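# Hang the long rail on both posts by its hooks

## Task

Place the long rail on the two posts so that the hook at each of its ends sits fully inside the slot marked in red. When finished, the posts must bear the rail's weight and only the posts and the robot may be in contact with it. The rail has to stay up unaided: if a gripper is still touching it, it must not roll or drop noticeably once the robot lets go. A rail that stays in place only because the robot holds it does not count.

## Robot and tools

ROBOT AND FRAME. There are two 6-joint arms with parallel grippers, named left_arm and right_arm. All positions use one scene frame: origin at the table centre, table surface at z = +0.020 m, +z up. The arms face each other across the table, and left_arm sits on the +y side. Base (URDF root) poses: left_arm at (-0.101, +0.498, +0.045) m with quat_wxyz (+0.812, 0, 0, -0.583); right_arm at (-0.033, -0.555, +0.093) m with quat_wxyz (+0.759, 0, 0, +0.651). The names are labels only and do not mean the left or right of any picture. On each gripper the fingers point along its local +x and close along its local y. The reported end_effector_position is the pinch point between the pads, 3 to 4 cm behind the fingertips.

execute_actions. The argument actions is a list holding nothing, one action, or one wait. An empty list ({"actions": []}) changes nothing and returns the current state. An action is {"rows": [...], "steps": n}: 1 to 15 rows, n from 1 to 15 (default 15), each step lasting 1/30 s. Each row is used for one step, and the final row repeats if there are fewer rows than steps. A wait is {"steps": n} with n up to 300; it returns once n steps have elapsed since the previous result, and time spent replying counts toward those steps. The optional pictures flag (true/false) controls whether camera images come back. A rejected call moves nothing.

ROW LAYOUT. Every row is a single list of 14 numbers, each within [-1, 1], covering both arms even if only one moves. Order: left_arm waist, shoulder, elbow, wrist pitch, wrist yaw, wrist roll, gripper opening; then the same seven for right_arm. The six joint numbers are offsets in joint space, measured from the angles shown in the most recent result that printed Joint positions (before any such result, and for later calls in the same reply, they are measured from the pose the arm has when the action begins). They do not build on the previous row. Scaling: 1.0 equals 0.9615 rad for waist, shoulder and elbow, 1.713 rad for wrist pitch, 1.767 rad for wrist yaw and 1.728 rad for wrist roll. Stated joint ranges (rad): waist -3.054 to 3.054, shoulder 0.000 to 3.142, elbow 0.000 to 2.356, wrist pitch -1.571 to 1.571, wrist yaw -1.571 to 1.571, wrist roll -3.142 to 3.142. A request more than 0.010 rad outward past a range end is refused; true ends may differ by up to 0.010 rad. Targets beyond the real end are clipped there, reported as "joint sent to its limit" (possibly about an earlier, still-running action); absence of that line proves nothing. Sending all-zero offsets is not a pause: it pulls the arm back to the reference angles.

GRIPPER OPENING. The seventh number per arm is absolute, not an offset: +1 fully open, about -0.80 where empty fingers touch, values below that add nothing. Closing from fully open takes at least about 0.5 s. To hold a part, command roughly 0.07 below the reported grip_measured; a smaller gap grips more gently. Parts thinner than about 3 mm get proportionally less force. Pad force tops out near 34 to 49 N.

MOTION. Each step a joint's target may lead its measured angle by at most 0.211 rad (waist, shoulder, elbow), 0.213 (pitch), 0.267 (yaw) or 0.228 (roll), and all targets are scaled back if they would place the gripper over 70 mm from where it is. Big moves therefore need several calls. Friction can leave a joint short of its target, especially at long reach, and tiny turns may not happen, so verify joint angles after each move. Between calls the arms keep heading for the last row's target until they settle or a step is HELD.

RESULTS. The state line gives, per arm, end_effector_position (m), end_effector_quat_wxyz and linear/angular velocities (m/s, rad/s); the printed position can be off, more when reaching far. Joint positions and Joint velocities list each arm's six joints (rad, rad/s) then the finger-pad gap (m, m/s; 0.088 m fully open). grip_measured is the measured opening on the command scale, possibly off by about 1 mm, and up to about 0.061 narrower than reality while squeezing hard. "joint command not followed" means the clearance check altered or blocked joint targets; HELD marks steps whose row was partly or fully not sent. Joint torques are total drive outputs; External joint torques estimate outside load including held weight and friction ("no reading" = none). MOTOR HOT appears from 50 °C; at 95 °C an OVER-TEMPERATURE FAULT holds the arm, and if it has not cooled within 30 to 60 s that arm and its gripper go limp. A TORQUE FAULT (load limits in N m: waist 16.6, shoulder 20.6, elbow 20.5, wrist pitch 5.42, wrist yaw 5.4, wrist roll 5.07) halts the arm for 10 s and drops the remainder of the call.

OTHER TOOLS. zoom_image takes camera (cam_high, cam_low, cam_left_wrist or cam_right_wrist, all 504x504) and region [x0, y0, x1, y1] in pixels from the top-left, at most 504 by 504, and returns a closer look at that camera's latest image. read_manual with section "licences" returns licence text only. finished_scene takes scene, the current scene's number, ends it permanently and reports whether the goal was met.

AVOID. Do not let the arms collide or press on each other, and avoid shoving objects hard. Nothing may be dropped, knocked or pushed off the table. Avoid slips and slams; brief random tugs on held parts or nudges to loose items can occur, so grip firmly and recheck. Holding loads heats motors, so release the rail once it hangs securely.

Each tool is called after "Request:" in YAML: its name, and indented under it one key for each argument.

## Session

Request:
execute_actions:
  actions: []

Scene clock: 0.00 s of 5400.00 s.
left_arm: end_effector_position=(-0.1314, +0.0393, +0.1781) grip_measured=+0.998 end_effector_quat_wxyz=(-0.073, +0.412, -0.566, -0.710) end_effector_velocity=(-0.003, +0.002, -0.001) end_effector_angular_velocity=(+0.013, -0.003, +0.000) | right_arm: end_effector_position=(-0.0940, -0.3991, +0.2430) grip_measured=+1.000 end_effector_quat_wxyz=(+0.587, +0.345, +0.632, -0.369) end_effector_velocity=(+0.000, -0.002, +0.000) end_effector_angular_velocity=(-0.004, +0.006, +0.005)
Joint positions: left_arm=[-0.161  2.033  1.621 -0.8    0.776  2.624  0.088] | right_arm=[ 0.463  1.144  1.    -1.402 -0.067  2.943  0.088]
Joint velocities: left_arm=[-0.007 -0.002 -0.002 -0.007 -0.007 -0.007 -0.   ] | right_arm=[-0.002 -0.007 -0.002 -0.007 -0.007 -0.007  0.   ]
Joint torques (N m, as the arm reports them, + toward a larger angle): no reading
External joint torques (N m, as the arm's controller estimates them; a push from outside toward a larger angle lowers the number): no reading
Motor temperatures (°C, as the motors report them): left_arm=[23 35 27 23 24 22] | right_arm=[22 38 26 22 22 22]
Heat: left arm: hottest shoulder 35 °C (+0.0 °C/min); right arm: hottest shoulder 38 °C (+0.0 °C/min).

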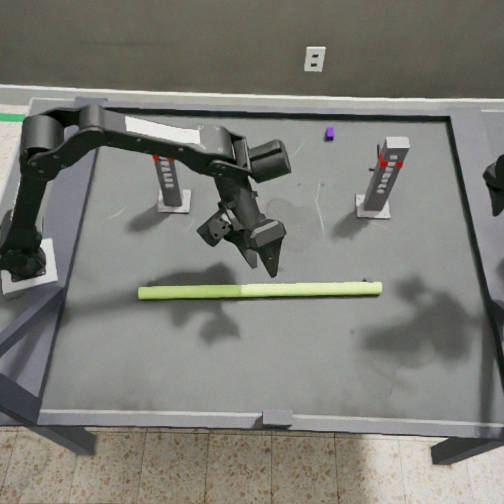

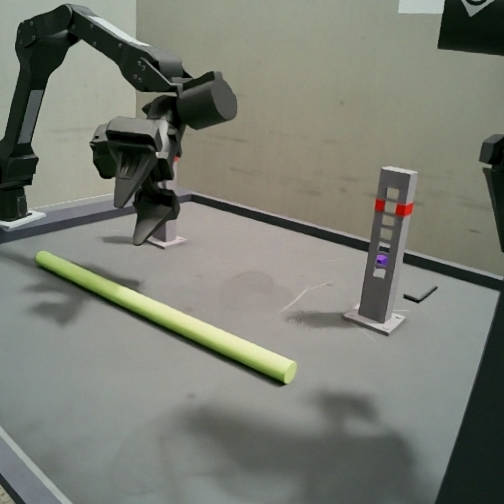

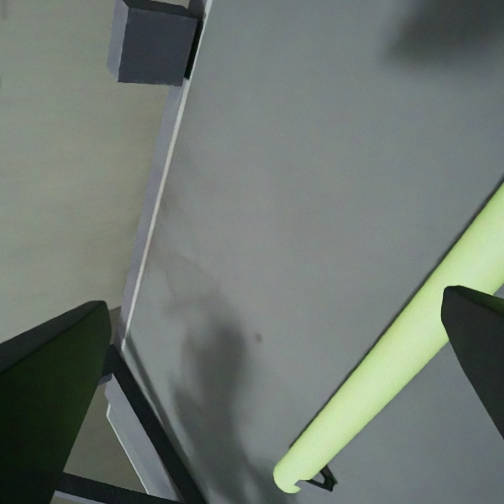

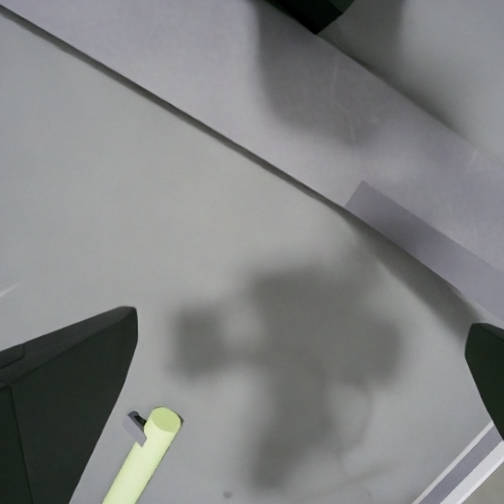

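Request:
zoom_image:
  camera: "cam_right_wrist"
  region: [90, 384, 210, 504]

Request:
zoom_image:
  camera: "cam_left_wrist"
  region: [260, 404, 360, 504]

Request:
zoom_image:
  camera: "cam_high"
  region: [320, 240, 400, 320]

Request:
zoom_image:
  camera: "cam_high"
  region: [120, 250, 200, 330]

Request:
zoom_image:
  camera: "cam_high"
  region: [340, 125, 440, 225]

Request:
zoom_image:
  camera: "cam_low"
  region: [310, 155, 490, 345]

Region (90, 384, 210, 504) of cam_right_wrist's 504x504 image, scaled by 4.200, with more detail than that image has.

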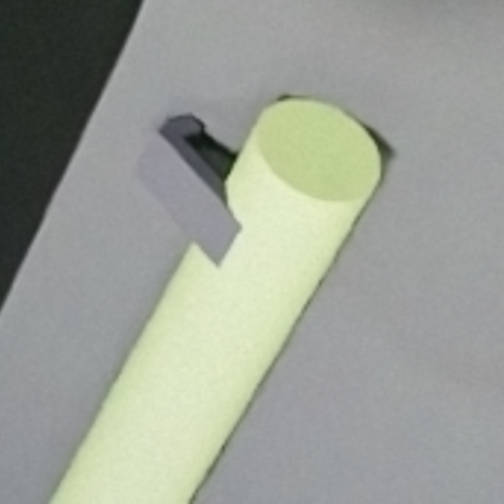

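Region (260, 404, 360, 504) of cam_left_wrist's 504x504 image, scaled by 5.040, with more detail than that image has.

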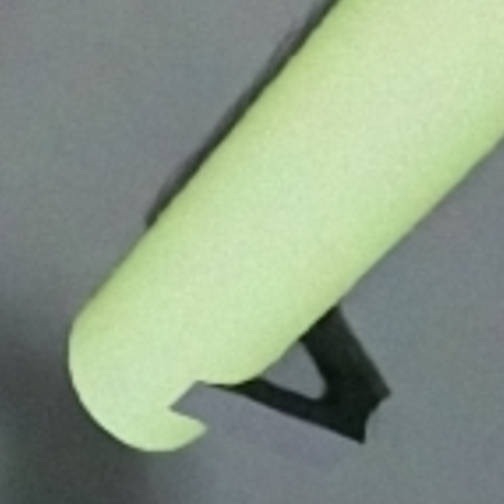

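Region (320, 240, 400, 320) of cam_high's 504x504 image, scaled by 6.300, with more detail than that image has.

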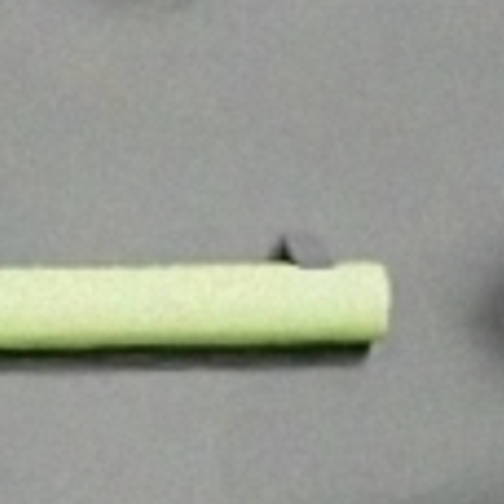

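Region (120, 250, 200, 330) of cam_high's 504x504 image, scaled by 6.300, with more detail than that image has.

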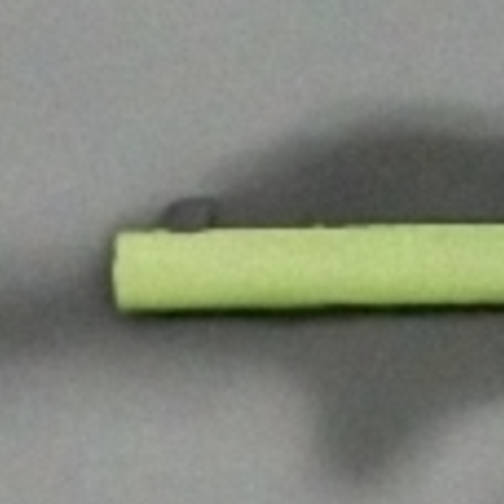

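Region (340, 125, 440, 225) of cam_high's 504x504 image, scaled by 5.040, with more detail than that image has.

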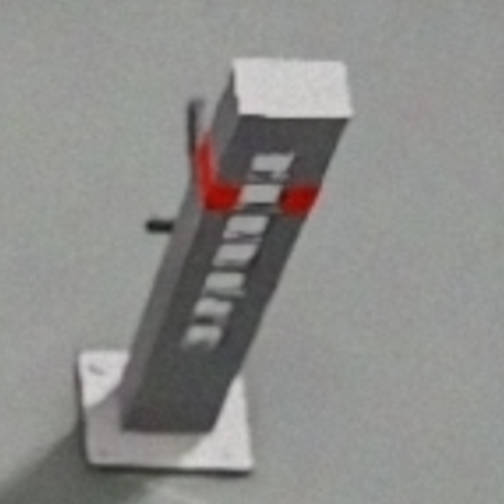

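Region (310, 155, 490, 345) of cam_low's 504x504 image, scaled by 2.653, with more detail than that image has; it fills the left 477 columns of this view, and the rest is white.

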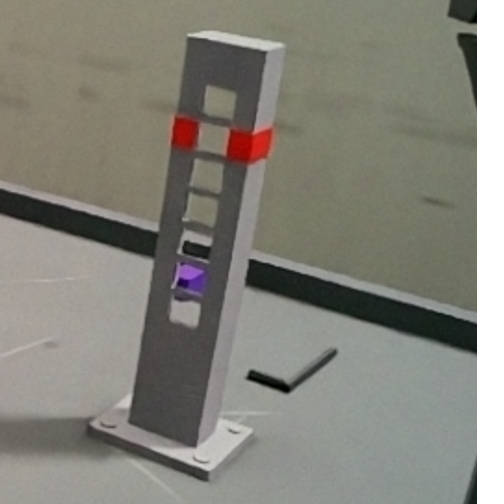

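Request:
execute_actions:
  actions:
    - {"rows":[[-0.011,-0.03,-0.02,-0.008,-0.021,-0.066,1,-0.007,0.043,0.033,0.006,-0.003,-0.066,1],[-0.023,-0.043,-0.043,-0.016,-0.043,-0.133,1,-0.013,0.087,0.067,0.011,-0.005,-0.133,1],[-0.034,-0.056,-0.066,-0.024,-0.064,-0.2,1,-0.02,0.13,0.1,0.017,-0.008,-0.2,1],[-0.046,-0.069,-0.089,-0.032,-0.086,-0.266,1,-0.027,0.173,0.133,0.022,-0.011,-0.266,1],[-0.057,-0.082,-0.112,-0.04,-0.107,-0.333,1,-0.033,0.217,0.167,0.028,-0.013,-0.333,1],[-0.068,-0.095,-0.135,-0.048,-0.128,-0.4,1,-0.04,0.26,0.2,0.034,-0.016,-0.4,1],[-0.08,-0.108,-0.158,-0.056,-0.15,-0.466,1,-0.047,0.303,0.233,0.039,-0.019,-0.466,1],[-0.091,-0.121,-0.181,-0.065,-0.171,-0.533,1,-0.053,0.347,0.267,0.045,-0.021,-0.533,1],[-0.103,-0.134,-0.204,-0.073,-0.193,-0.6,1,-0.06,0.39,0.3,0.05,-0.024,-0.6,1],[-0.114,-0.147,-0.227,-0.081,-0.214,-0.666,1,-0.067,0.433,0.333,0.056,-0.027,-0.666,1],[-0.125,-0.16,-0.25,-0.089,-0.235,-0.733,1,-0.073,0.477,0.367,0.062,-0.029,-0.733,1],[-0.137,-0.173,-0.273,-0.097,-0.257,-0.8,1,-0.08,0.52,0.4,0.067,-0.032,-0.8,1],[-0.148,-0.186,-0.296,-0.105,-0.278,-0.866,1,-0.087,0.563,0.433,0.073,-0.035,-0.866,1],[-0.16,-0.2,-0.318,-0.113,-0.3,-0.933,1,-0.093,0.607,0.467,0.078,-0.037,-0.933,1],[-0.171,-0.214,-0.34,-0.121,-0.321,-1,1,-0.1,0.65,0.5,0.084,-0.04,-1,1]],"steps":15}
  pictures: false

Request:
execute_actions:
  actions:
    - {"steps":15}
  pictures: false

Scene clock: 53.90 s of 5400.00 s.
left_arm: end_effector_position=(-0.1369, +0.1286, +0.1249) grip_measured=+0.999 end_effector_quat_wxyz=(-0.054, +0.575, -0.174, -0.798) end_effector_velocity=(+0.026, +0.263, -0.107) end_effector_angular_velocity=(+1.200, -0.890, +1.175) | right_arm: end_effector_position=(-0.1193, -0.2793, +0.2390) grip_measured=+1.000 end_effector_quat_wxyz=(+0.648, +0.141, +0.730, -0.165) end_effector_velocity=(-0.046, +0.316, -0.078) end_effector_angular_velocity=(+0.131, +0.160, +1.262)
Joint positions: left_arm=[-0.286  1.888  1.381 -0.957  0.344  1.921  0.088] | right_arm=[ 0.393  1.615  1.36  -1.295 -0.119  2.25   0.088]
Joint velocities: left_arm=[-0.32  -0.374 -0.652 -0.388 -1.092 -1.473 -0.   ] | right_arm=[-0.188  1.204  0.94   0.256 -0.154 -1.458  0.   ]
Joint torques (N m, as the arm reports them, + toward a larger angle): left_arm=[ -0.15 -11.66   4.34  -0.05   0.21  -0.13] | right_arm=[-0.16 -5.3   5.23  0.19 -0.15 -0.16]
External joint torques (N m, as the arm's controller estimates them; a push from outside toward a larger angle lowers the number): left_arm=[-0.3  -3.49 -1.4  -0.5  -0.08 -0.13] | right_arm=[-0.09  0.24 -0.02 -0.08 -0.13 -0.16]
Motor temperatures (°C, as the motors report them): left_arm=[23 42 31 25 24 22] | right_arm=[22 36 29 22 22 22]
Heat: left arm: hottest shoulder 42 °C (+7.8 °C/min); right arm: hottest shoulder 36 °C (-2.2 °C/min).
Steps of this call (steps 1 to 90: nothing new was sent; then 50.40 s passed at rest; steps 91 to 105: all 15 steps of this action). Readings (joint positions):
91: left_arm=[-0.161 2.033 1.621 -0.800 0.773 2.608] | right_arm=[0.463 1.146 1.001 -1.402 -0.067 2.930]
92: left_arm=[-0.162 2.031 1.619 -0.801 0.761 2.568] | right_arm=[0.462 1.155 1.006 -1.402 -0.067 2.893]
94: left_arm=[-0.170 2.018 1.600 -0.817 0.716 2.467] | right_arm=[0.457 1.199 1.038 -1.395 -0.072 2.794]
98: left_arm=[-0.207 1.973 1.530 -0.863 0.597 2.269] | right_arm=[0.436 1.338 1.144 -1.359 -0.088 2.595]
105: the state above

Scene clock: 54.40 s of 5400.00 s.
left_arm: end_effector_position=(-0.1316, +0.1595, +0.1151) grip_measured=+0.999 end_effector_quat_wxyz=(+0.135, +0.613, +0.143, -0.765) end_effector_velocity=(+0.001, +0.002, -0.003) end_effector_angular_velocity=(+0.318, +0.025, +1.446) | right_arm: end_effector_position=(-0.1233, -0.2421, +0.2261) grip_measured=+1.000 end_effector_quat_wxyz=(+0.651, -0.094, +0.747, +0.099) end_effector_velocity=(+0.000, -0.004, -0.005) end_effector_angular_velocity=(+0.160, +0.016, +1.442)
Joint positions: left_arm=[-0.322  1.842  1.307 -1.004  0.214  1.172  0.088] | right_arm=[ 0.37   1.758  1.468 -1.262 -0.135  1.514  0.088]
Joint velocities: left_arm=[-0.007 -0.002 -0.012  0.007 -0.022 -1.487  0.   ] | right_arm=[-0.002  0.017  0.002 -0.022 -0.007 -1.458  0.   ]
Joint torques (N m, as the arm reports them, + toward a larger angle): left_arm=[ -0.13 -11.02   4.15  -0.15   0.1   -0.07] | right_arm=[-0.02 -6.74  5.28  0.28 -0.14 -0.12]
External joint torques (N m, as the arm's controller estimates them; a push from outside toward a larger angle lowers the number): left_arm=[-0.16 -3.39 -1.49 -0.55 -0.1  -0.08] | right_arm=[-0.01  0.16 -0.19  0.   -0.11 -0.12]
Motor temperatures (°C, as the motors report them): left_arm=[23 43 31 25 24 22] | right_arm=[22 36 29 22 22 22]
Heat: left arm: hottest shoulder 43 °C (+8.8 °C/min); right arm: hottest shoulder 36 °C (-2.2 °C/min).
Steps of this call (steps 1 to 15: the robot went on to your last target). Readings (joint positions):
1: left_arm=[-0.296 1.876 1.361 -0.971 0.311 1.871] | right_arm=[0.388 1.652 1.389 -1.283 -0.123 2.201]
2: left_arm=[-0.304 1.867 1.345 -0.982 0.287 1.821] | right_arm=[0.382 1.683 1.410 -1.272 -0.125 2.151]
4: left_arm=[-0.315 1.856 1.326 -0.991 0.256 1.721] | right_arm=[0.376 1.723 1.434 -1.269 -0.129 2.054]
8: left_arm=[-0.320 1.846 1.312 -1.000 0.227 1.522] | right_arm=[0.372 1.750 1.455 -1.264 -0.133 1.858]
15: the state above

Request:
execute_actions:
  actions:
    - {"rows":[[0,0,0,0,0,-0.3,0.9,-0.007,0.045,0.035,0.006,-0.003,-0.25,0.9],[0,0,-0.002,0,0,-0.33,0.8,-0.014,0.089,0.07,0.012,-0.006,-0.29,0.8],[0,0,-0.004,0,0,-0.36,0.7,-0.02,0.134,0.105,0.017,-0.009,-0.33,0.7],[0,0,-0.006,0,0,-0.39,0.6,-0.027,0.178,0.14,0.023,-0.012,-0.37,0.6],[0,0,-0.008,0,0,-0.42,0.5,-0.034,0.223,0.175,0.029,-0.015,-0.41,0.5],[0,0,-0.01,0,0,-0.45,0.4,-0.041,0.267,0.21,0.035,-0.018,-0.45,0.4],[0,0,-0.012,0,0,-0.48,0.3,-0.048,0.312,0.245,0.041,-0.021,-0.49,0.3],[0,0,-0.014,0,0,-0.51,0.2,-0.054,0.356,0.28,0.046,-0.024,-0.53,0.2],[0,0,-0.016,0,0,-0.54,0.1,-0.061,0.401,0.315,0.052,-0.027,-0.57,0.1],[0,0,-0.018,0,0,-0.57,0,-0.068,0.445,0.35,0.058,-0.03,-0.61,0],[0,0,-0.02,0,0,-0.6,-0.05,-0.075,0.49,0.385,0.064,-0.033,-0.65,-0.05],[0,0,-0.02,0,0,-0.63,-0.05,-0.082,0.534,0.42,0.07,-0.036,-0.7,-0.05],[0,0,-0.02,0,0,-0.66,-0.05,-0.088,0.579,0.455,0.075,-0.039,-0.75,-0.05],[0,0,-0.02,0,0,-0.69,-0.05,-0.095,0.623,0.49,0.081,-0.042,-0.8,-0.05],[-0.005,0.005,-0.02,-0.003,-0.005,-0.709,-0.05,-0.104,0.667,0.522,0.087,-0.045,-0.837,-0.05]],"steps":15}
  pictures: false

Request:
execute_actions:
  actions:
    - {"steps":28}

Scene clock: 63.67 s of 5400.00 s.
left_arm: end_effector_position=(-0.1315, +0.1615, +0.1135) grip_measured=+0.052 end_effector_quat_wxyz=(+0.413, +0.474, +0.496, -0.599) end_effector_velocity=(+0.002, +0.006, -0.006) end_effector_angular_velocity=(+0.324, +0.014, +1.423) | right_arm: end_effector_position=(-0.1259, -0.1254, +0.1493) grip_measured=+0.052 end_effector_quat_wxyz=(+0.524, -0.358, +0.639, +0.434) end_effector_velocity=(+0.023, +0.267, -0.264) end_effector_angular_velocity=(+0.298, +0.175, +1.251)
Joint positions: left_arm=[-0.322  1.841  1.3   -1.005  0.212  0.165  0.042] | right_arm=[ 0.299  2.239  1.845 -1.15  -0.194  0.525  0.042]
Joint velocities: left_arm=[-0.002 -0.002 -0.027  0.007 -0.022 -1.458 -0.039] | right_arm=[-0.198  1.243  0.979  0.3   -0.168 -1.473 -0.04 ]
Joint torques (N m, as the arm reports them, + toward a larger angle): left_arm=[-0.14 -8.77  4.3  -0.02  0.14 -0.09] | right_arm=[-0.47 -9.37  5.02  0.18 -0.19 -0.14]
External joint torques (N m, as the arm's controller estimates them; a push from outside toward a larger angle lowers the number): left_arm=[-0.06 -1.25 -1.37 -0.39  0.04 -0.11] | right_arm=[-0.34  0.34 -0.23 -0.14 -0.09 -0.13]
Motor temperatures (°C, as the motors report them): left_arm=[23 43 31 24 24 22] | right_arm=[22 37 30 22 22 22]
Heat: left arm: hottest shoulder 43 °C (+7.0 °C/min); right arm: hottest shoulder 37 °C (-1.0 °C/min).
Steps of this call (steps 1 to 30: the robot went on to your last target; steps 31 to 90: nothing new was sent; then 5.77 s passed at rest; steps 91 to 105: all 15 steps of this action). Readings (joint positions):
91: left_arm=[-0.322 1.841 1.305 -1.005 0.212 0.867] | right_arm=[0.370 1.763 1.471 -1.261 -0.135 1.201]
92: left_arm=[-0.322 1.841 1.305 -1.005 0.212 0.813] | right_arm=[0.369 1.772 1.479 -1.261 -0.137 1.162]
94: left_arm=[-0.322 1.841 1.305 -1.005 0.212 0.712] | right_arm=[0.364 1.812 1.516 -1.251 -0.143 1.068]
98: left_arm=[-0.322 1.841 1.305 -1.005 0.212 0.513] | right_arm=[0.344 1.950 1.624 -1.216 -0.159 0.870]
105: the state above

Scene clock: 64.60 s of 5400.00 s.
left_arm: end_effector_position=(-0.1313, +0.1624, +0.1130) grip_measured=-0.047 end_effector_quat_wxyz=(+0.462, +0.428, +0.558, -0.541) end_effector_velocity=(-0.002, +0.005, +0.001) end_effector_angular_velocity=(+0.026, +0.022, +0.023) | right_arm: end_effector_position=(-0.1201, -0.0966, +0.1143) grip_measured=-0.047 end_effector_quat_wxyz=(+0.433, -0.455, +0.537, +0.563) end_effector_velocity=(+0.000, -0.002, +0.001) end_effector_angular_velocity=(-0.008, +0.021, +0.000)
Joint positions: left_arm=[-0.323  1.841  1.298 -1.006  0.209 -0.051  0.037] | right_arm=[ 0.272  2.388  1.958 -1.115 -0.212  0.073  0.037]
Joint velocities: left_arm=[ 0.002 -0.002 -0.002 -0.022  0.022 -0.022 -0.   ] | right_arm=[-0.007 -0.002 -0.002 -0.007 -0.022 -0.007 -0.   ]
Joint torques (N m, as the arm reports them, + toward a larger angle): left_arm=[-0.21 -8.45  4.2  -0.15  0.05 -0.09] | right_arm=[ -0.11 -10.66   5.28   0.27  -0.23  -0.21]
External joint torques (N m, as the arm's controller estimates them; a push from outside toward a larger angle lowers the number): left_arm=[-0.23 -0.87 -1.37 -0.52 -0.09 -0.1 ] | right_arm=[-0.12  0.04 -0.15 -0.09 -0.08 -0.2 ]
Motor temperatures (°C, as the motors report them): left_arm=[23 43 31 24 24 22] | right_arm=[22 37 30 22 22 22]
Heat: left arm: hottest shoulder 43 °C (+7.0 °C/min); right arm: hottest shoulder 37 °C (-1.0 °C/min).
Steps of this call (steps 1 to 28: the robot went on to your last target). Readings (joint positions):
1: left_arm=[-0.322 1.841 1.299 -1.005 0.212 0.117] | right_arm=[0.293 2.278 1.875 -1.137 -0.198 0.476]
2: left_arm=[-0.322 1.841 1.299 -1.005 0.212 0.077] | right_arm=[0.287 2.309 1.896 -1.128 -0.201 0.426]
4: left_arm=[-0.323 1.841 1.299 -1.005 0.211 0.022] | right_arm=[0.278 2.352 1.918 -1.127 -0.204 0.327]
8: left_arm=[-0.323 1.841 1.298 -1.006 0.210 -0.026] | right_arm=[0.272 2.384 1.939 -1.120 -0.209 0.164]
28: the state above

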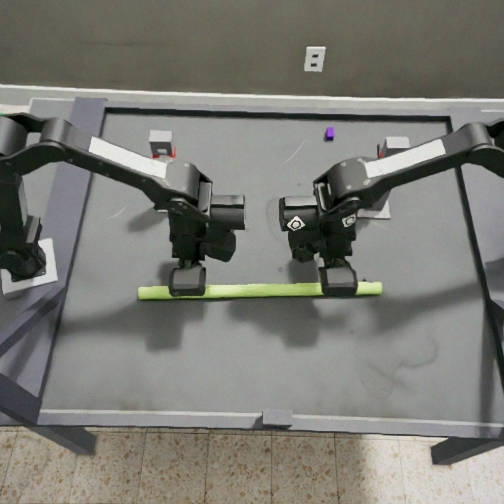

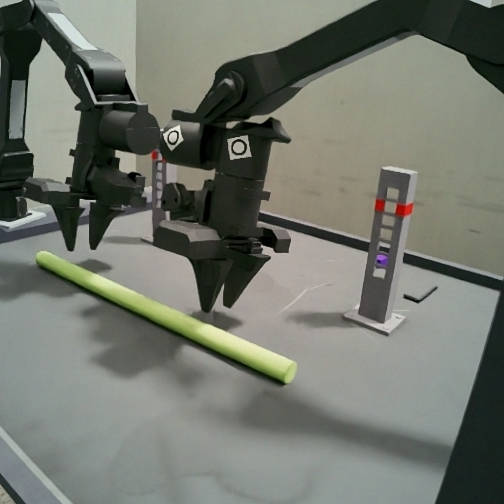

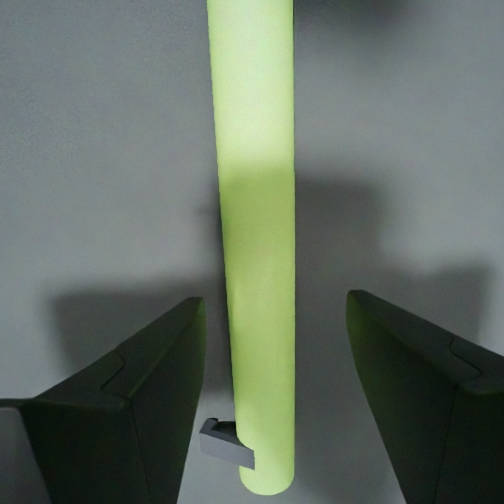

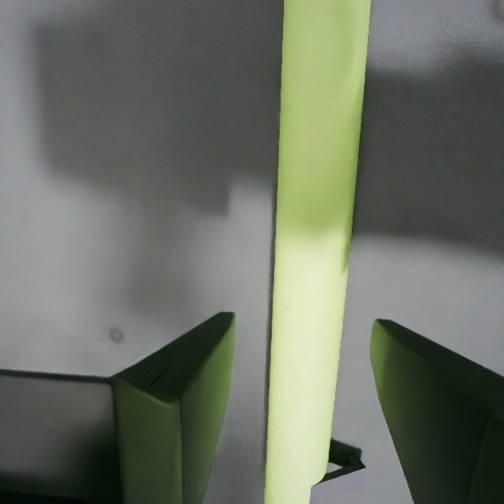

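Request:
execute_actions:
  actions:
    - {"rows":[[-0.003,0.008,-0.01,0.008,0,-0.001,-0.05,0.002,0.008,-0.008,0.007,0,0.001,-0.05],[-0.006,0.015,-0.02,0.017,0,-0.003,-0.05,0.004,0.015,-0.015,0.014,0,0.002,-0.05],[-0.009,0.022,-0.03,0.025,0,-0.004,-0.05,0.006,0.022,-0.022,0.021,0,0.003,-0.05],[-0.012,0.029,-0.04,0.034,0,-0.006,-0.05,0.008,0.029,-0.03,0.028,0,0.004,-0.05],[-0.015,0.036,-0.049,0.042,0,-0.007,-0.05,0.01,0.036,-0.037,0.034,0,0.005,-0.05],[-0.018,0.043,-0.058,0.051,0,-0.009,-0.05,0.012,0.043,-0.044,0.041,0,0.006,-0.05],[-0.021,0.05,-0.068,0.059,0,-0.01,-0.05,0.014,0.05,-0.051,0.048,0,0.007,-0.05],[-0.024,0.057,-0.078,0.068,0,-0.012,-0.05,0.016,0.057,-0.058,0.055,0,0.008,-0.05],[-0.027,0.064,-0.087,0.076,0,-0.013,-0.05,0.018,0.064,-0.066,0.062,0,0.009,-0.05],[-0.03,0.071,-0.097,0.085,0,-0.015,-0.05,0.02,0.071,-0.073,0.069,0.002,0.011,-0.05]],"steps":15}
  pictures: false

Request:
execute_actions:
  actions:
    - {"steps":8}

Request:
zoom_image:
  camera: "cam_low"
  region: [150, 250, 310, 400]

Request:
zoom_image:
  camera: "cam_low"
  region: [20, 210, 140, 310]

Scene clock: 78.93 s of 5400.00 s.
left_arm: end_effector_position=(-0.1397, +0.1623, +0.0782) grip_measured=-0.047 end_effector_quat_wxyz=(+0.459, +0.430, +0.559, -0.540) end_effector_velocity=(-0.006, -0.001, -0.026) end_effector_angular_velocity=(-0.011, -0.007, -0.015) | right_arm: end_effector_position=(-0.1277, -0.0986, +0.0731) grip_measured=-0.047 end_effector_quat_wxyz=(+0.428, -0.461, +0.541, +0.559) end_effector_velocity=(-0.005, -0.017, -0.051) end_effector_angular_velocity=(-0.080, -0.018, +0.010)
Joint positions: left_arm=[-0.348  1.893  1.219 -0.877  0.209 -0.072  0.037] | right_arm=[ 0.289  2.448  1.898 -1.012 -0.211  0.086  0.037]
Joint velocities: left_arm=[-0.022  0.037 -0.061  0.11  -0.007 -0.007 -0.   ] | right_arm=[ 0.017  0.076 -0.071  0.066  0.007  0.007 -0.   ]
Joint torques (N m, as the arm reports them, + toward a larger angle): left_arm=[-0.04 -7.82  4.28  0.19  0.13 -0.07] | right_arm=[  0.1  -11.97   3.42   0.31  -0.04   0.11]
External joint torques (N m, as the arm's controller estimates them; a push from outside toward a larger angle lowers the number): left_arm=[-0.06  0.48 -1.54 -0.27 -0.01 -0.09] | right_arm=[ 0.34 -0.15 -2.39 -0.09  0.1   0.12]
Motor temperatures (°C, as the motors report them): left_arm=[23 41 30 24 24 22] | right_arm=[22 41 31 22 22 22]
Heat: left arm: hottest shoulder 41 °C (+2.0 °C/min); right arm: hottest shoulder 41 °C (+4.0 °C/min).
Steps of this call (steps 1 to 30: the robot went on to your last target; steps 31 to 90: nothing new was sent; then 10.83 s passed at rest; steps 91 to 105: all 15 steps of this action). Readings (joint positions):
91: left_arm=[-0.323 1.841 1.298 -1.006 0.209 -0.051] | right_arm=[0.272 2.388 1.958 -1.115 -0.212 0.073]
92: left_arm=[-0.324 1.841 1.297 -1.004 0.209 -0.051] | right_arm=[0.272 2.389 1.958 -1.112 -0.212 0.073]
94: left_arm=[-0.325 1.841 1.291 -0.986 0.209 -0.053] | right_arm=[0.272 2.391 1.956 -1.097 -0.212 0.073]
98: left_arm=[-0.334 1.856 1.265 -0.938 0.209 -0.061] | right_arm=[0.276 2.405 1.936 -1.061 -0.212 0.076]
105: the state above

Scene clock: 79.20 s of 5400.00 s.
left_arm: end_effector_position=(-0.1400, +0.1608, +0.0773) grip_measured=-0.047 end_effector_quat_wxyz=(+0.461, +0.428, +0.557, -0.542) end_effector_velocity=(-0.002, +0.003, -0.003) end_effector_angular_velocity=(+0.012, +0.008, +0.019) | right_arm: end_effector_position=(-0.1279, -0.0975, +0.0716) grip_measured=-0.047 end_effector_quat_wxyz=(+0.429, -0.459, +0.539, +0.560) end_effector_velocity=(+0.001, -0.005, -0.004) end_effector_angular_velocity=(-0.025, -0.011, -0.019)
Joint positions: left_arm=[-0.349  1.894  1.216 -0.865  0.209 -0.074  0.037] | right_arm=[ 0.289  2.45   1.895 -1.002 -0.211  0.087  0.037]
Joint velocities: left_arm=[-0.002  0.002 -0.012  0.007  0.007 -0.022 -0.   ] | right_arm=[ 0.002  0.002 -0.012 -0.007  0.007  0.022  0.   ]
Joint torques (N m, as the arm reports them, + toward a larger angle): left_arm=[-0.16 -7.36  4.08  0.16  0.13 -0.12] | right_arm=[  0.19 -11.31   3.2    0.26  -0.07   0.1 ]
External joint torques (N m, as the arm's controller estimates them; a push from outside toward a larger angle lowers the number): left_arm=[-0.21  0.43 -1.32 -0.25  0.   -0.13] | right_arm=[ 0.05 -0.51 -2.06 -0.07  0.09  0.11]
Motor temperatures (°C, as the motors report them): left_arm=[23 41 30 24 24 22] | right_arm=[22 42 31 22 22 22]
Heat: left arm: hottest shoulder 41 °C (+2.0 °C/min); right arm: hottest shoulder 42 °C (+5.1 °C/min).
Steps of this call (steps 1 to 8: the robot went on to your last target). Readings (joint positions):
1: left_arm=[-0.349 1.894 1.218 -0.873 0.209 -0.073] | right_arm=[0.289 2.450 1.896 -1.009 -0.211 0.086]
2: left_arm=[-0.349 1.894 1.217 -0.871 0.209 -0.073] | right_arm=[0.289 2.450 1.896 -1.007 -0.211 0.087]
4: left_arm=[-0.349 1.894 1.217 -0.867 0.209 -0.074] | right_arm=[0.289 2.450 1.895 -1.003 -0.211 0.087]
8: the state above

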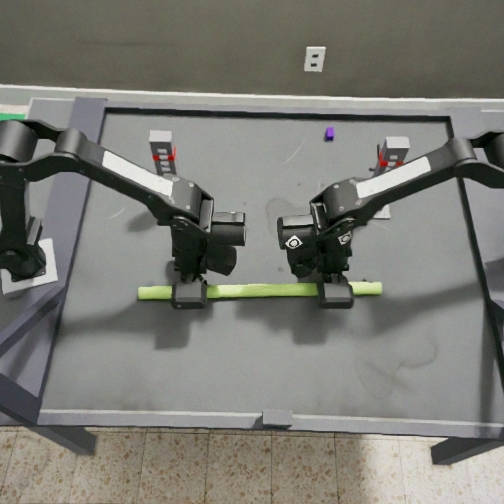

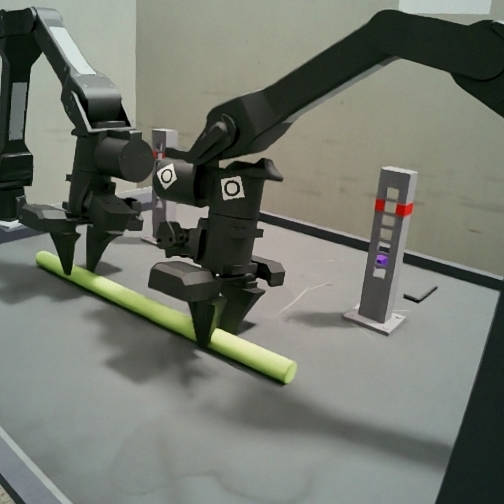

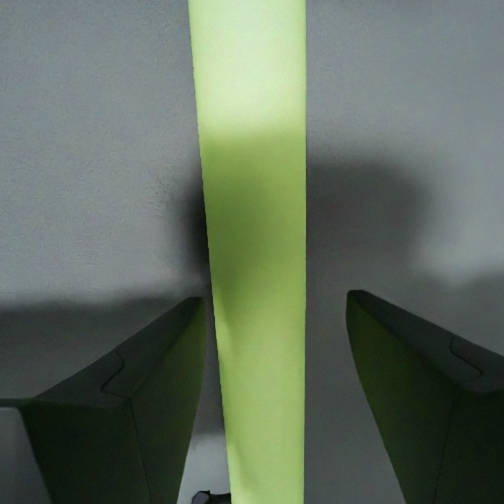

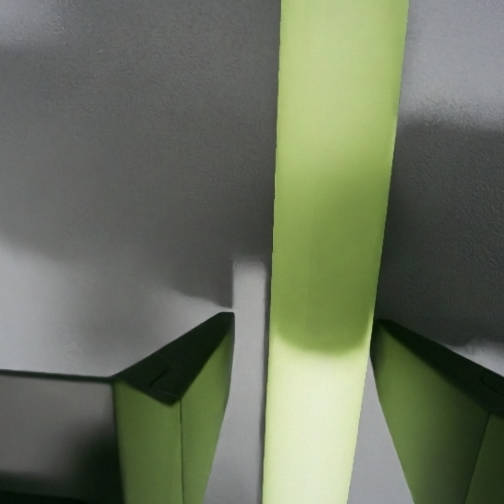

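Region (150, 250, 310, 400) of cam_low's 504x504 image, scaled by 3.150, with more detail than that image has; it fills the top 472 rows of this view, and the rest is white.

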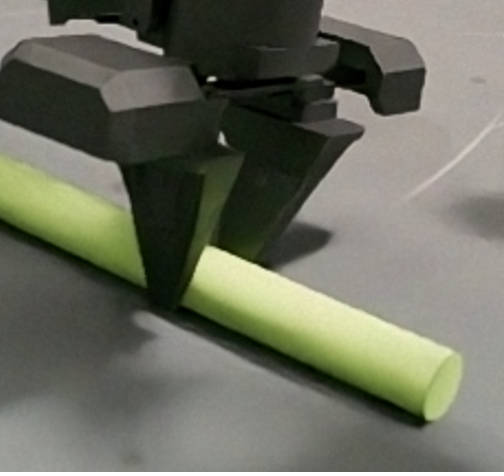

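Region (20, 210, 140, 310) of cam_low's 504x504 image, scaled by 4.200, with more detail than that image has.

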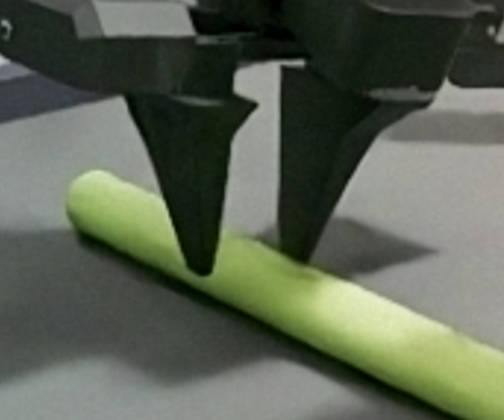

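Request:
execute_actions:
  actions:
    - {"rows":[[0.004,0.004,-0.004,0.003,0,0,-0.05,-0.004,0,0,0,0,0,-0.05],[0.006,0.007,-0.008,0.006,0,0,-0.05,-0.006,0,0,0,0,0,-0.05],[0.008,0.010,-0.011,0.009,0,0,-0.05,-0.008,0,0,0,0,0,-0.05],[0.010,0.013,-0.015,0.012,0,0,-0.05,-0.010,0,0,0,0,-0.002,-0.05],[0.012,0.016,-0.019,0.016,0,0,-0.05,-0.012,0,0,0,0,-0.004,-0.05],[0.012,0.020,-0.023,0.019,0,0.003,-0.05,-0.014,0,0,0,0,-0.006,-0.05]],"steps":14}

Request:
zoom_image:
  camera: "cam_low"
  region: [150, 250, 310, 400]

Request:
zoom_image:
  camera: "cam_low"
  region: [20, 210, 140, 310]

Scene clock: 98.00 s of 5400.00 s.
left_arm: end_effector_position=(-0.1372, +0.1582, +0.0739) grip_measured=-0.047 end_effector_quat_wxyz=(+0.466, +0.423, +0.554, -0.545) end_effector_velocity=(-0.001, +0.001, -0.001) end_effector_angular_velocity=(-0.007, -0.008, -0.028) | right_arm: end_effector_position=(-0.1227, -0.0962, +0.0715) grip_measured=-0.047 end_effector_quat_wxyz=(+0.432, -0.457, +0.540, +0.559) end_effector_velocity=(+0.003, -0.004, +0.002) end_effector_angular_velocity=(-0.011, -0.009, +0.019)
Joint positions: left_arm=[-0.341  1.897  1.205 -0.836  0.209 -0.072  0.037] | right_arm=[ 0.278  2.45   1.895 -1.    -0.211  0.082  0.037]
Joint velocities: left_arm=[-0.007 -0.002 -0.007  0.007 -0.007  0.022 -0.   ] | right_arm=[-0.002 -0.007 -0.002 -0.022  0.007 -0.022 -0.   ]
Joint torques (N m, as the arm reports them, + toward a larger angle): left_arm=[ 0.26 -7.29  3.99  0.17  0.13  0.04] | right_arm=[ -0.17 -12.03   3.87   0.03  -0.14  -0.17]
External joint torques (N m, as the arm's controller estimates them; a push from outside toward a larger angle lowers the number): left_arm=[ 0.29  0.6  -1.42 -0.26 -0.01  0.03] | right_arm=[-0.22 -1.04 -1.48 -0.31  0.01 -0.16]
Motor temperatures (°C, as the motors report them): left_arm=[23 39 30 24 24 22] | right_arm=[22 46 30 22 22 22]
Heat: left arm: hottest shoulder 39 °C (-2.0 °C/min); right arm: hottest shoulder 46 °C (+10.0 °C/min).
Steps of this call (steps 1 to 30: the robot went on to your last target; steps 31 to 90: nothing new was sent; then 15.33 s passed at rest; steps 91 to 104: all 14 steps of this action). Readings (joint positions):
91: left_arm=[-0.349 1.894 1.215 -0.863 0.209 -0.074] | right_arm=[0.289 2.450 1.895 -1.000 -0.211 0.088]
92: left_arm=[-0.349 1.894 1.215 -0.863 0.209 -0.074] | right_arm=[0.289 2.450 1.895 -1.000 -0.211 0.088]
94: left_arm=[-0.349 1.894 1.215 -0.857 0.209 -0.074] | right_arm=[0.289 2.450 1.895 -1.000 -0.211 0.088]
98: left_arm=[-0.343 1.894 1.210 -0.843 0.209 -0.074] | right_arm=[0.283 2.450 1.895 -1.000 -0.211 0.086]
104: the state above

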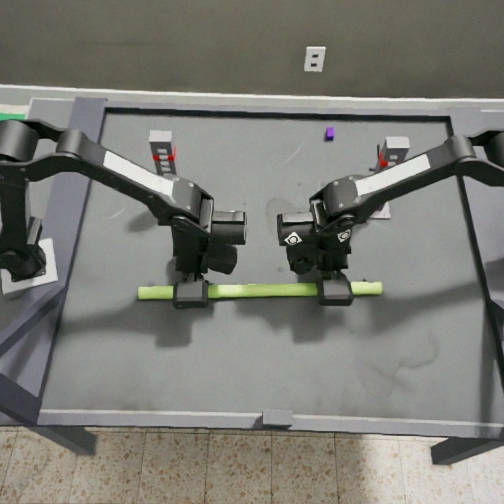

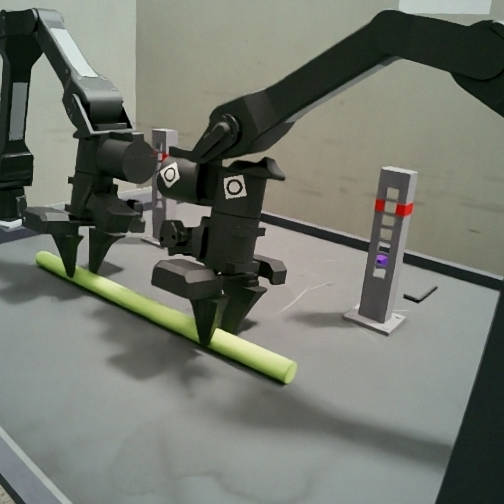

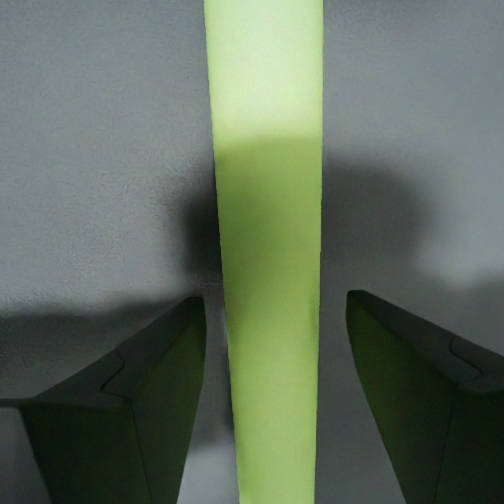

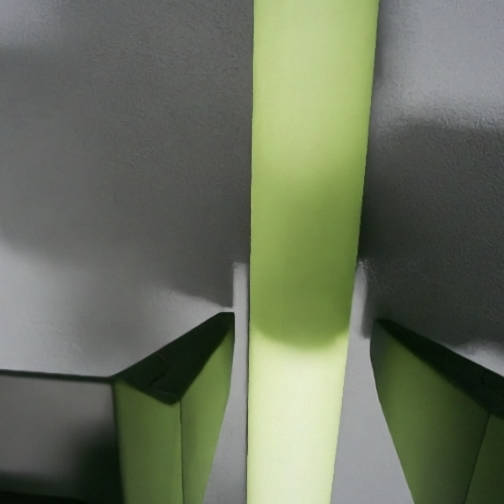

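Region (150, 250, 310, 400) of cam_low's 504x504 image, scaled by 3.150, with more detail than that image has; it fills the top 472 rows of this view, and the rest is white.

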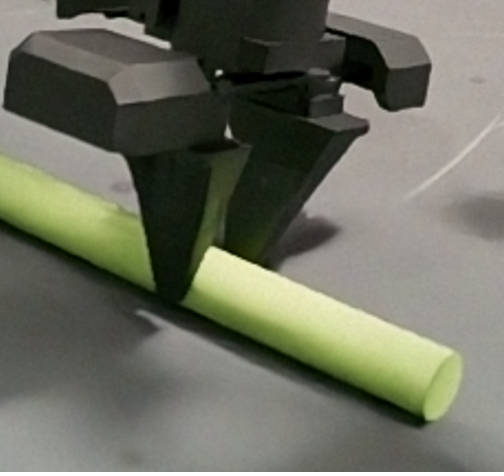

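Region (20, 210, 140, 310) of cam_low's 504x504 image, scaled by 4.200, with more detail than that image has.

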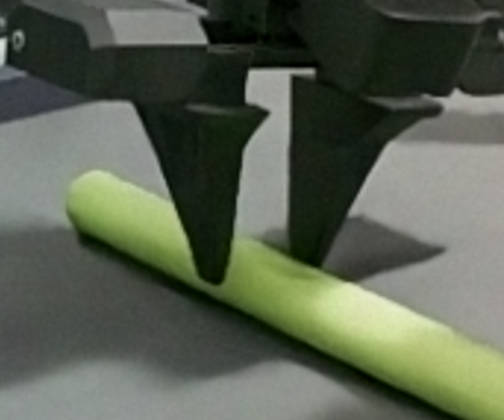

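Request:
execute_actions:
  actions:
    - {"rows":[[0.002,0.014,-0.004,0.001,0,0,-0.05,0,0,-0.005,0.002,0,0,-0.05],[0.003,0.018,-0.007,0.002,0,0,-0.05,0,0,-0.008,0.004,0,0,-0.05],[0.004,0.022,-0.010,0.003,0,0,-0.05,0,0,-0.011,0.005,0,0,-0.05],[0.005,0.026,-0.013,0.004,0,0,-0.05,0,0,-0.014,0.007,0,0,-0.05],[0.006,0.030,-0.016,0.005,0,0,-0.05,0,0,-0.017,0.008,0,0,-0.05],[0.006,0.034,-0.020,0.005,0,0,-0.05,0,0,-0.019,0.0095,0,0,-0.05]],"steps":15}

Request:
zoom_image:
  camera: "cam_low"
  region: [150, 250, 310, 400]

Request:
zoom_image:
  camera: "cam_low"
  region: [20, 210, 140, 310]

Scene clock: 108.17 s of 5400.00 s.
left_arm: end_effector_position=(-0.1364, +0.1611, +0.0664) grip_measured=-0.047 end_effector_quat_wxyz=(+0.462, +0.427, +0.560, -0.539) end_effector_velocity=(+0.002, +0.002, -0.001) end_effector_angular_velocity=(+0.009, -0.022, +0.005) | right_arm: end_effector_position=(-0.1227, -0.0963, +0.0693) grip_measured=-0.047 end_effector_quat_wxyz=(+0.432, -0.457, +0.539, +0.560) end_effector_velocity=(-0.002, -0.004, -0.002) end_effector_angular_velocity=(-0.018, +0.020, +0.005)
Joint positions: left_arm=[-0.338  1.914  1.196 -0.83   0.209 -0.071  0.037] | right_arm=[ 0.278  2.45   1.885 -0.988 -0.211  0.082  0.037]
Joint velocities: left_arm=[-0.002 -0.002 -0.002 -0.007 -0.022 -0.007 -0.   ] | right_arm=[-0.002  0.002 -0.007 -0.007 -0.022 -0.007  0.   ]
Joint torques (N m, as the arm reports them, + toward a larger angle): left_arm=[ 0.28 -7.34  3.98  0.11  0.14 -0.04] | right_arm=[  0.02 -12.07   2.86   0.28  -0.14   0.01]
External joint torques (N m, as the arm's controller estimates them; a push from outside toward a larger angle lowers the number): left_arm=[ 0.27  0.5  -1.28 -0.27  0.01 -0.06] | right_arm=[ 0.01 -1.41 -2.31 -0.05  0.01  0.02]
Motor temperatures (°C, as the motors report them): left_arm=[23 39 30 24 24 22] | right_arm=[22 48 30 22 22 22]
Heat: left arm: hottest shoulder 39 °C (-3.0 °C/min); right arm: hottest shoulder 48 °C (+12.2 °C/min).
Steps of this call (steps 1 to 15: the robot went on to your last target; steps 16 to 90: nothing new was sent; then 6.67 s passed at rest; steps 91 to 105: all 15 steps of this action). Readings (joint positions):
91: left_arm=[-0.341 1.897 1.204 -0.835 0.209 -0.071] | right_arm=[0.278 2.450 1.895 -1.000 -0.211 0.082]
92: left_arm=[-0.341 1.897 1.204 -0.835 0.209 -0.071] | right_arm=[0.278 2.450 1.895 -1.000 -0.211 0.082]
94: left_arm=[-0.341 1.899 1.204 -0.834 0.209 -0.071] | right_arm=[0.278 2.450 1.894 -1.000 -0.211 0.082]
98: left_arm=[-0.339 1.908 1.201 -0.831 0.209 -0.071] | right_arm=[0.278 2.450 1.889 -0.992 -0.211 0.082]
105: the state above

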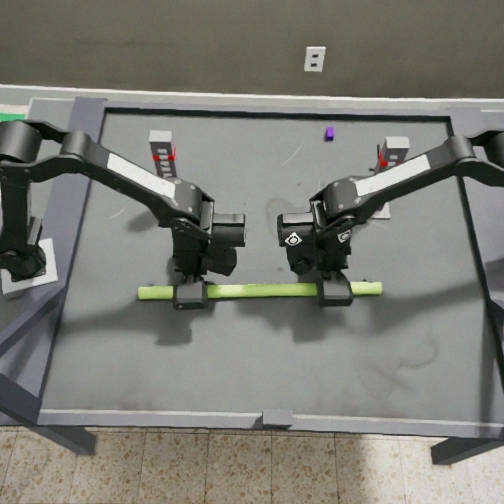

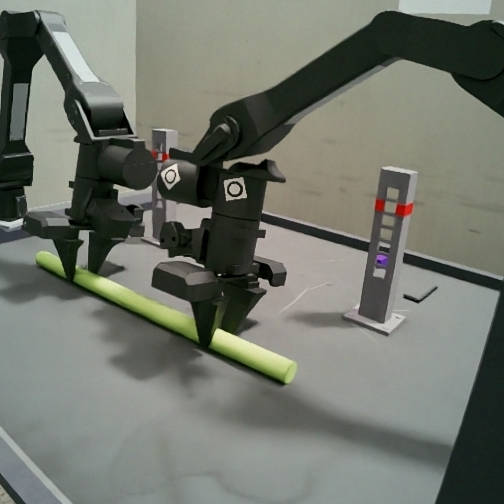

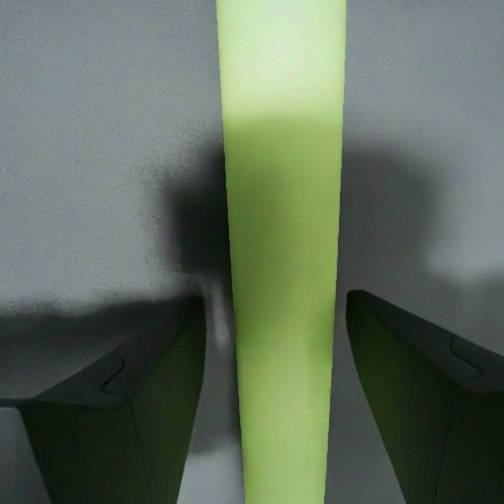

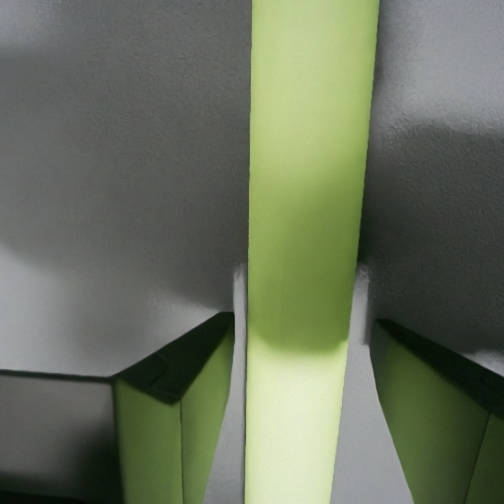

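Region (150, 250, 310, 400) of cam_low's 504x504 image, scaled by 3.150, with more detail than that image has; it fills the top 472 rows of this view, and the rest is white.

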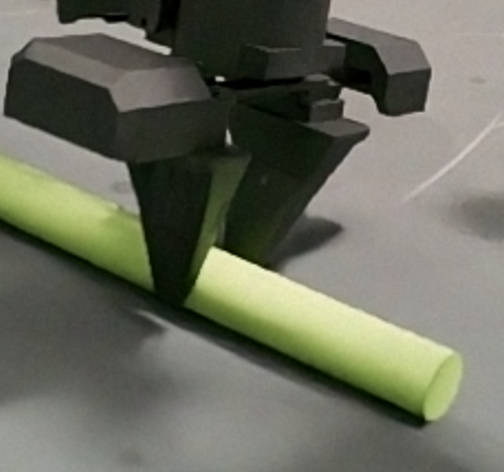

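Region (20, 210, 140, 310) of cam_low's 504x504 image, scaled by 4.200, with more detail than that image has.

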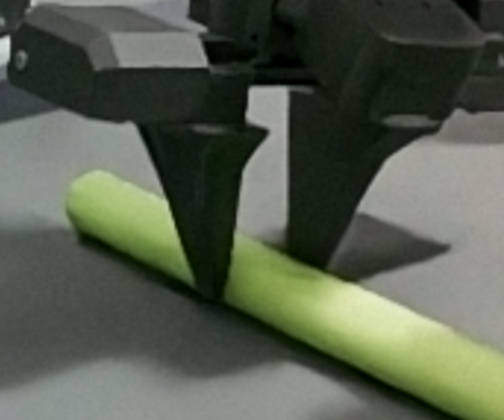

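Request:
execute_actions:
  actions:
    - {"rows":[[-0.004,0,-0.005,0.002,0,0,-0.08,-0.003,0,-0.005,0.002,0,0,-0.08],[-0.006,0,-0.008,0.004,0,0,-0.11,-0.004,0,-0.008,0.004,0,0,-0.11],[-0.008,0,-0.011,0.005,0,0,-0.14,-0.005,0,-0.011,0.005,0,0,-0.14],[-0.010,0,-0.014,0.007,0,0,-0.17,-0.006,0,-0.015,0.007,0,0,-0.17],[-0.010,0,-0.017,0.008,0,0,-0.19,-0.006,0,-0.018,0.008,0,0,-0.18],[-0.010,0,-0.020,0.0095,0,0,-0.19,-0.006,0,-0.021,0.0095,0,0,-0.18]],"steps":15}

Request:
zoom_image:
  camera: "cam_low"
  region: [150, 250, 310, 400]

Request:
zoom_image:
  camera: "cam_low"
  region: [20, 210, 140, 310]

Scene clock: 112.83 s of 5400.00 s.
left_arm: end_effector_position=(-0.1384, +0.1612, +0.0646) grip_measured=-0.182 end_effector_quat_wxyz=(+0.462, +0.428, +0.557, -0.542) end_effector_velocity=(+0.002, -0.003, -0.001) end_effector_angular_velocity=(-0.016, -0.007, +0.010) | right_arm: end_effector_position=(-0.1224, -0.0965, +0.0671) grip_measured=-0.173 end_effector_quat_wxyz=(+0.432, -0.455, +0.540, +0.561) end_effector_velocity=(-0.002, -0.002, +0.001) end_effector_angular_velocity=(-0.005, +0.021, +0.019)
Joint positions: left_arm=[-0.344  1.914  1.188 -0.817  0.209 -0.071  0.03 ] | right_arm=[ 0.276  2.45   1.876 -0.975 -0.214  0.082  0.031]
Joint velocities: left_arm=[ 0.002 -0.002 -0.007  0.022 -0.007 -0.007 -0.002] | right_arm=[-0.002 -0.002 -0.002 -0.007 -0.022 -0.022 -0.002]
Joint torques (N m, as the arm reports them, + toward a larger angle): left_arm=[-0.22 -9.29  3.94  0.13  0.15 -0.03] | right_arm=[ -0.36 -11.97   2.71   0.28  -0.02  -0.01]
External joint torques (N m, as the arm's controller estimates them; a push from outside toward a larger angle lowers the number): left_arm=[-0.28 -1.48 -1.3  -0.26  0.02 -0.04] | right_arm=[-0.36 -1.13 -2.56 -0.07  0.13  0.  ]
Motor temperatures (°C, as the motors report them): left_arm=[23 38 30 24 24 22] | right_arm=[22 48 30 22 22 22]
Heat: left arm: hottest shoulder 38 °C (-4.0 °C/min); right arm: hottest shoulder 48 °C (+12.0 °C/min).
Steps of this call (steps 1 to 15: the robot went on to your last target; steps 16 to 90: nothing new was sent; then 1.17 s passed at rest; steps 91 to 105: all 15 steps of this action). Readings (joint positions):
91: left_arm=[-0.338 1.914 1.196 -0.830 0.209 -0.071] | right_arm=[0.278 2.450 1.885 -0.987 -0.211 0.082]
92: left_arm=[-0.338 1.914 1.196 -0.829 0.209 -0.071] | right_arm=[0.278 2.450 1.885 -0.987 -0.211 0.082]
94: left_arm=[-0.339 1.914 1.196 -0.827 0.209 -0.071] | right_arm=[0.278 2.450 1.884 -0.984 -0.211 0.082]
98: left_arm=[-0.343 1.914 1.191 -0.820 0.209 -0.071] | right_arm=[0.276 2.450 1.878 -0.978 -0.211 0.082]
105: the state above

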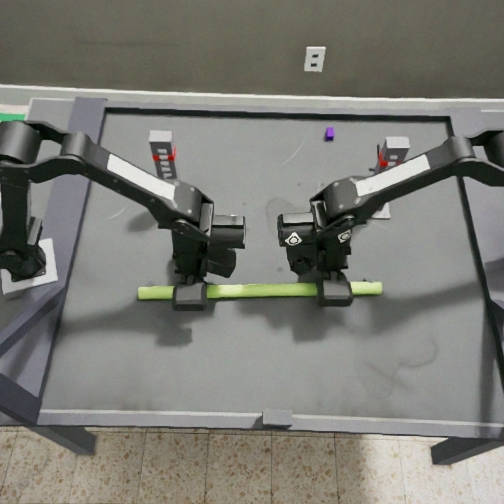

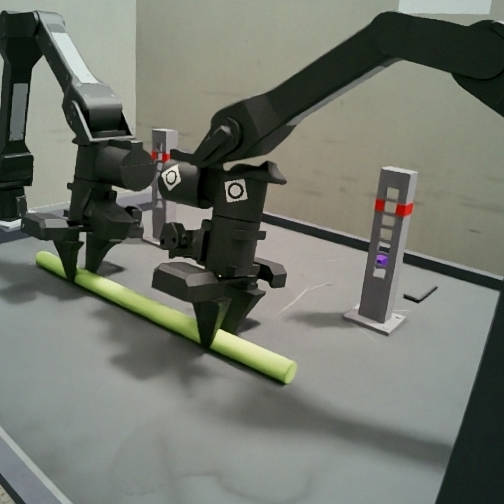

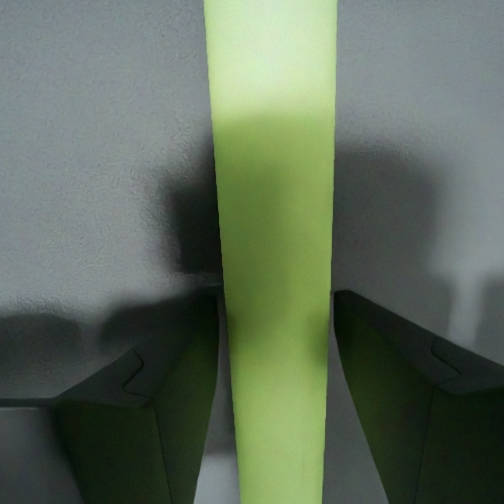

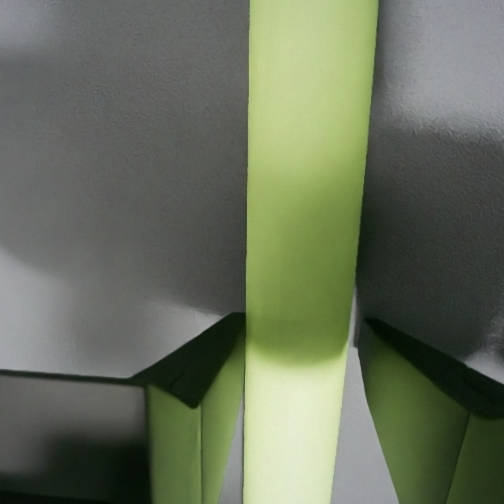

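Region (150, 250, 310, 400) of cam_low's 504x504 image, scaled by 3.150, with more detail than that image has; it fills the top 472 rows of this view, and the rest is white.

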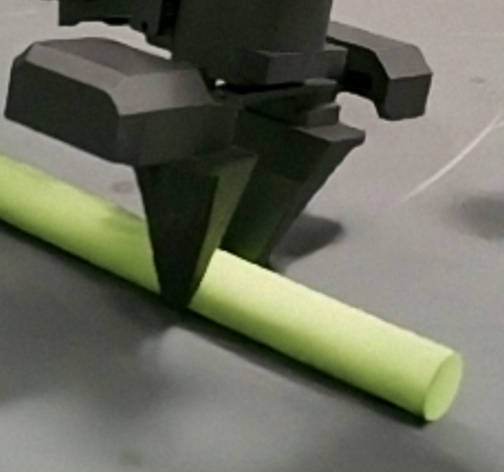

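Region (20, 210, 140, 310) of cam_low's 504x504 image, scaled by 4.200, with more detail than that image has.

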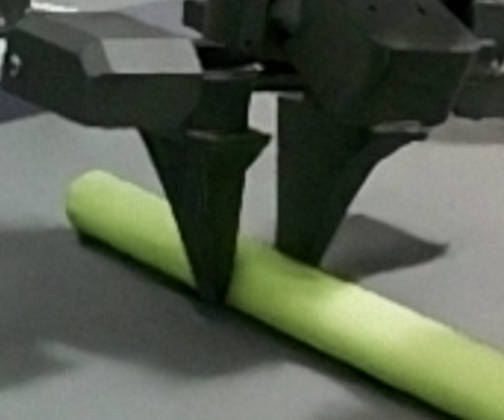

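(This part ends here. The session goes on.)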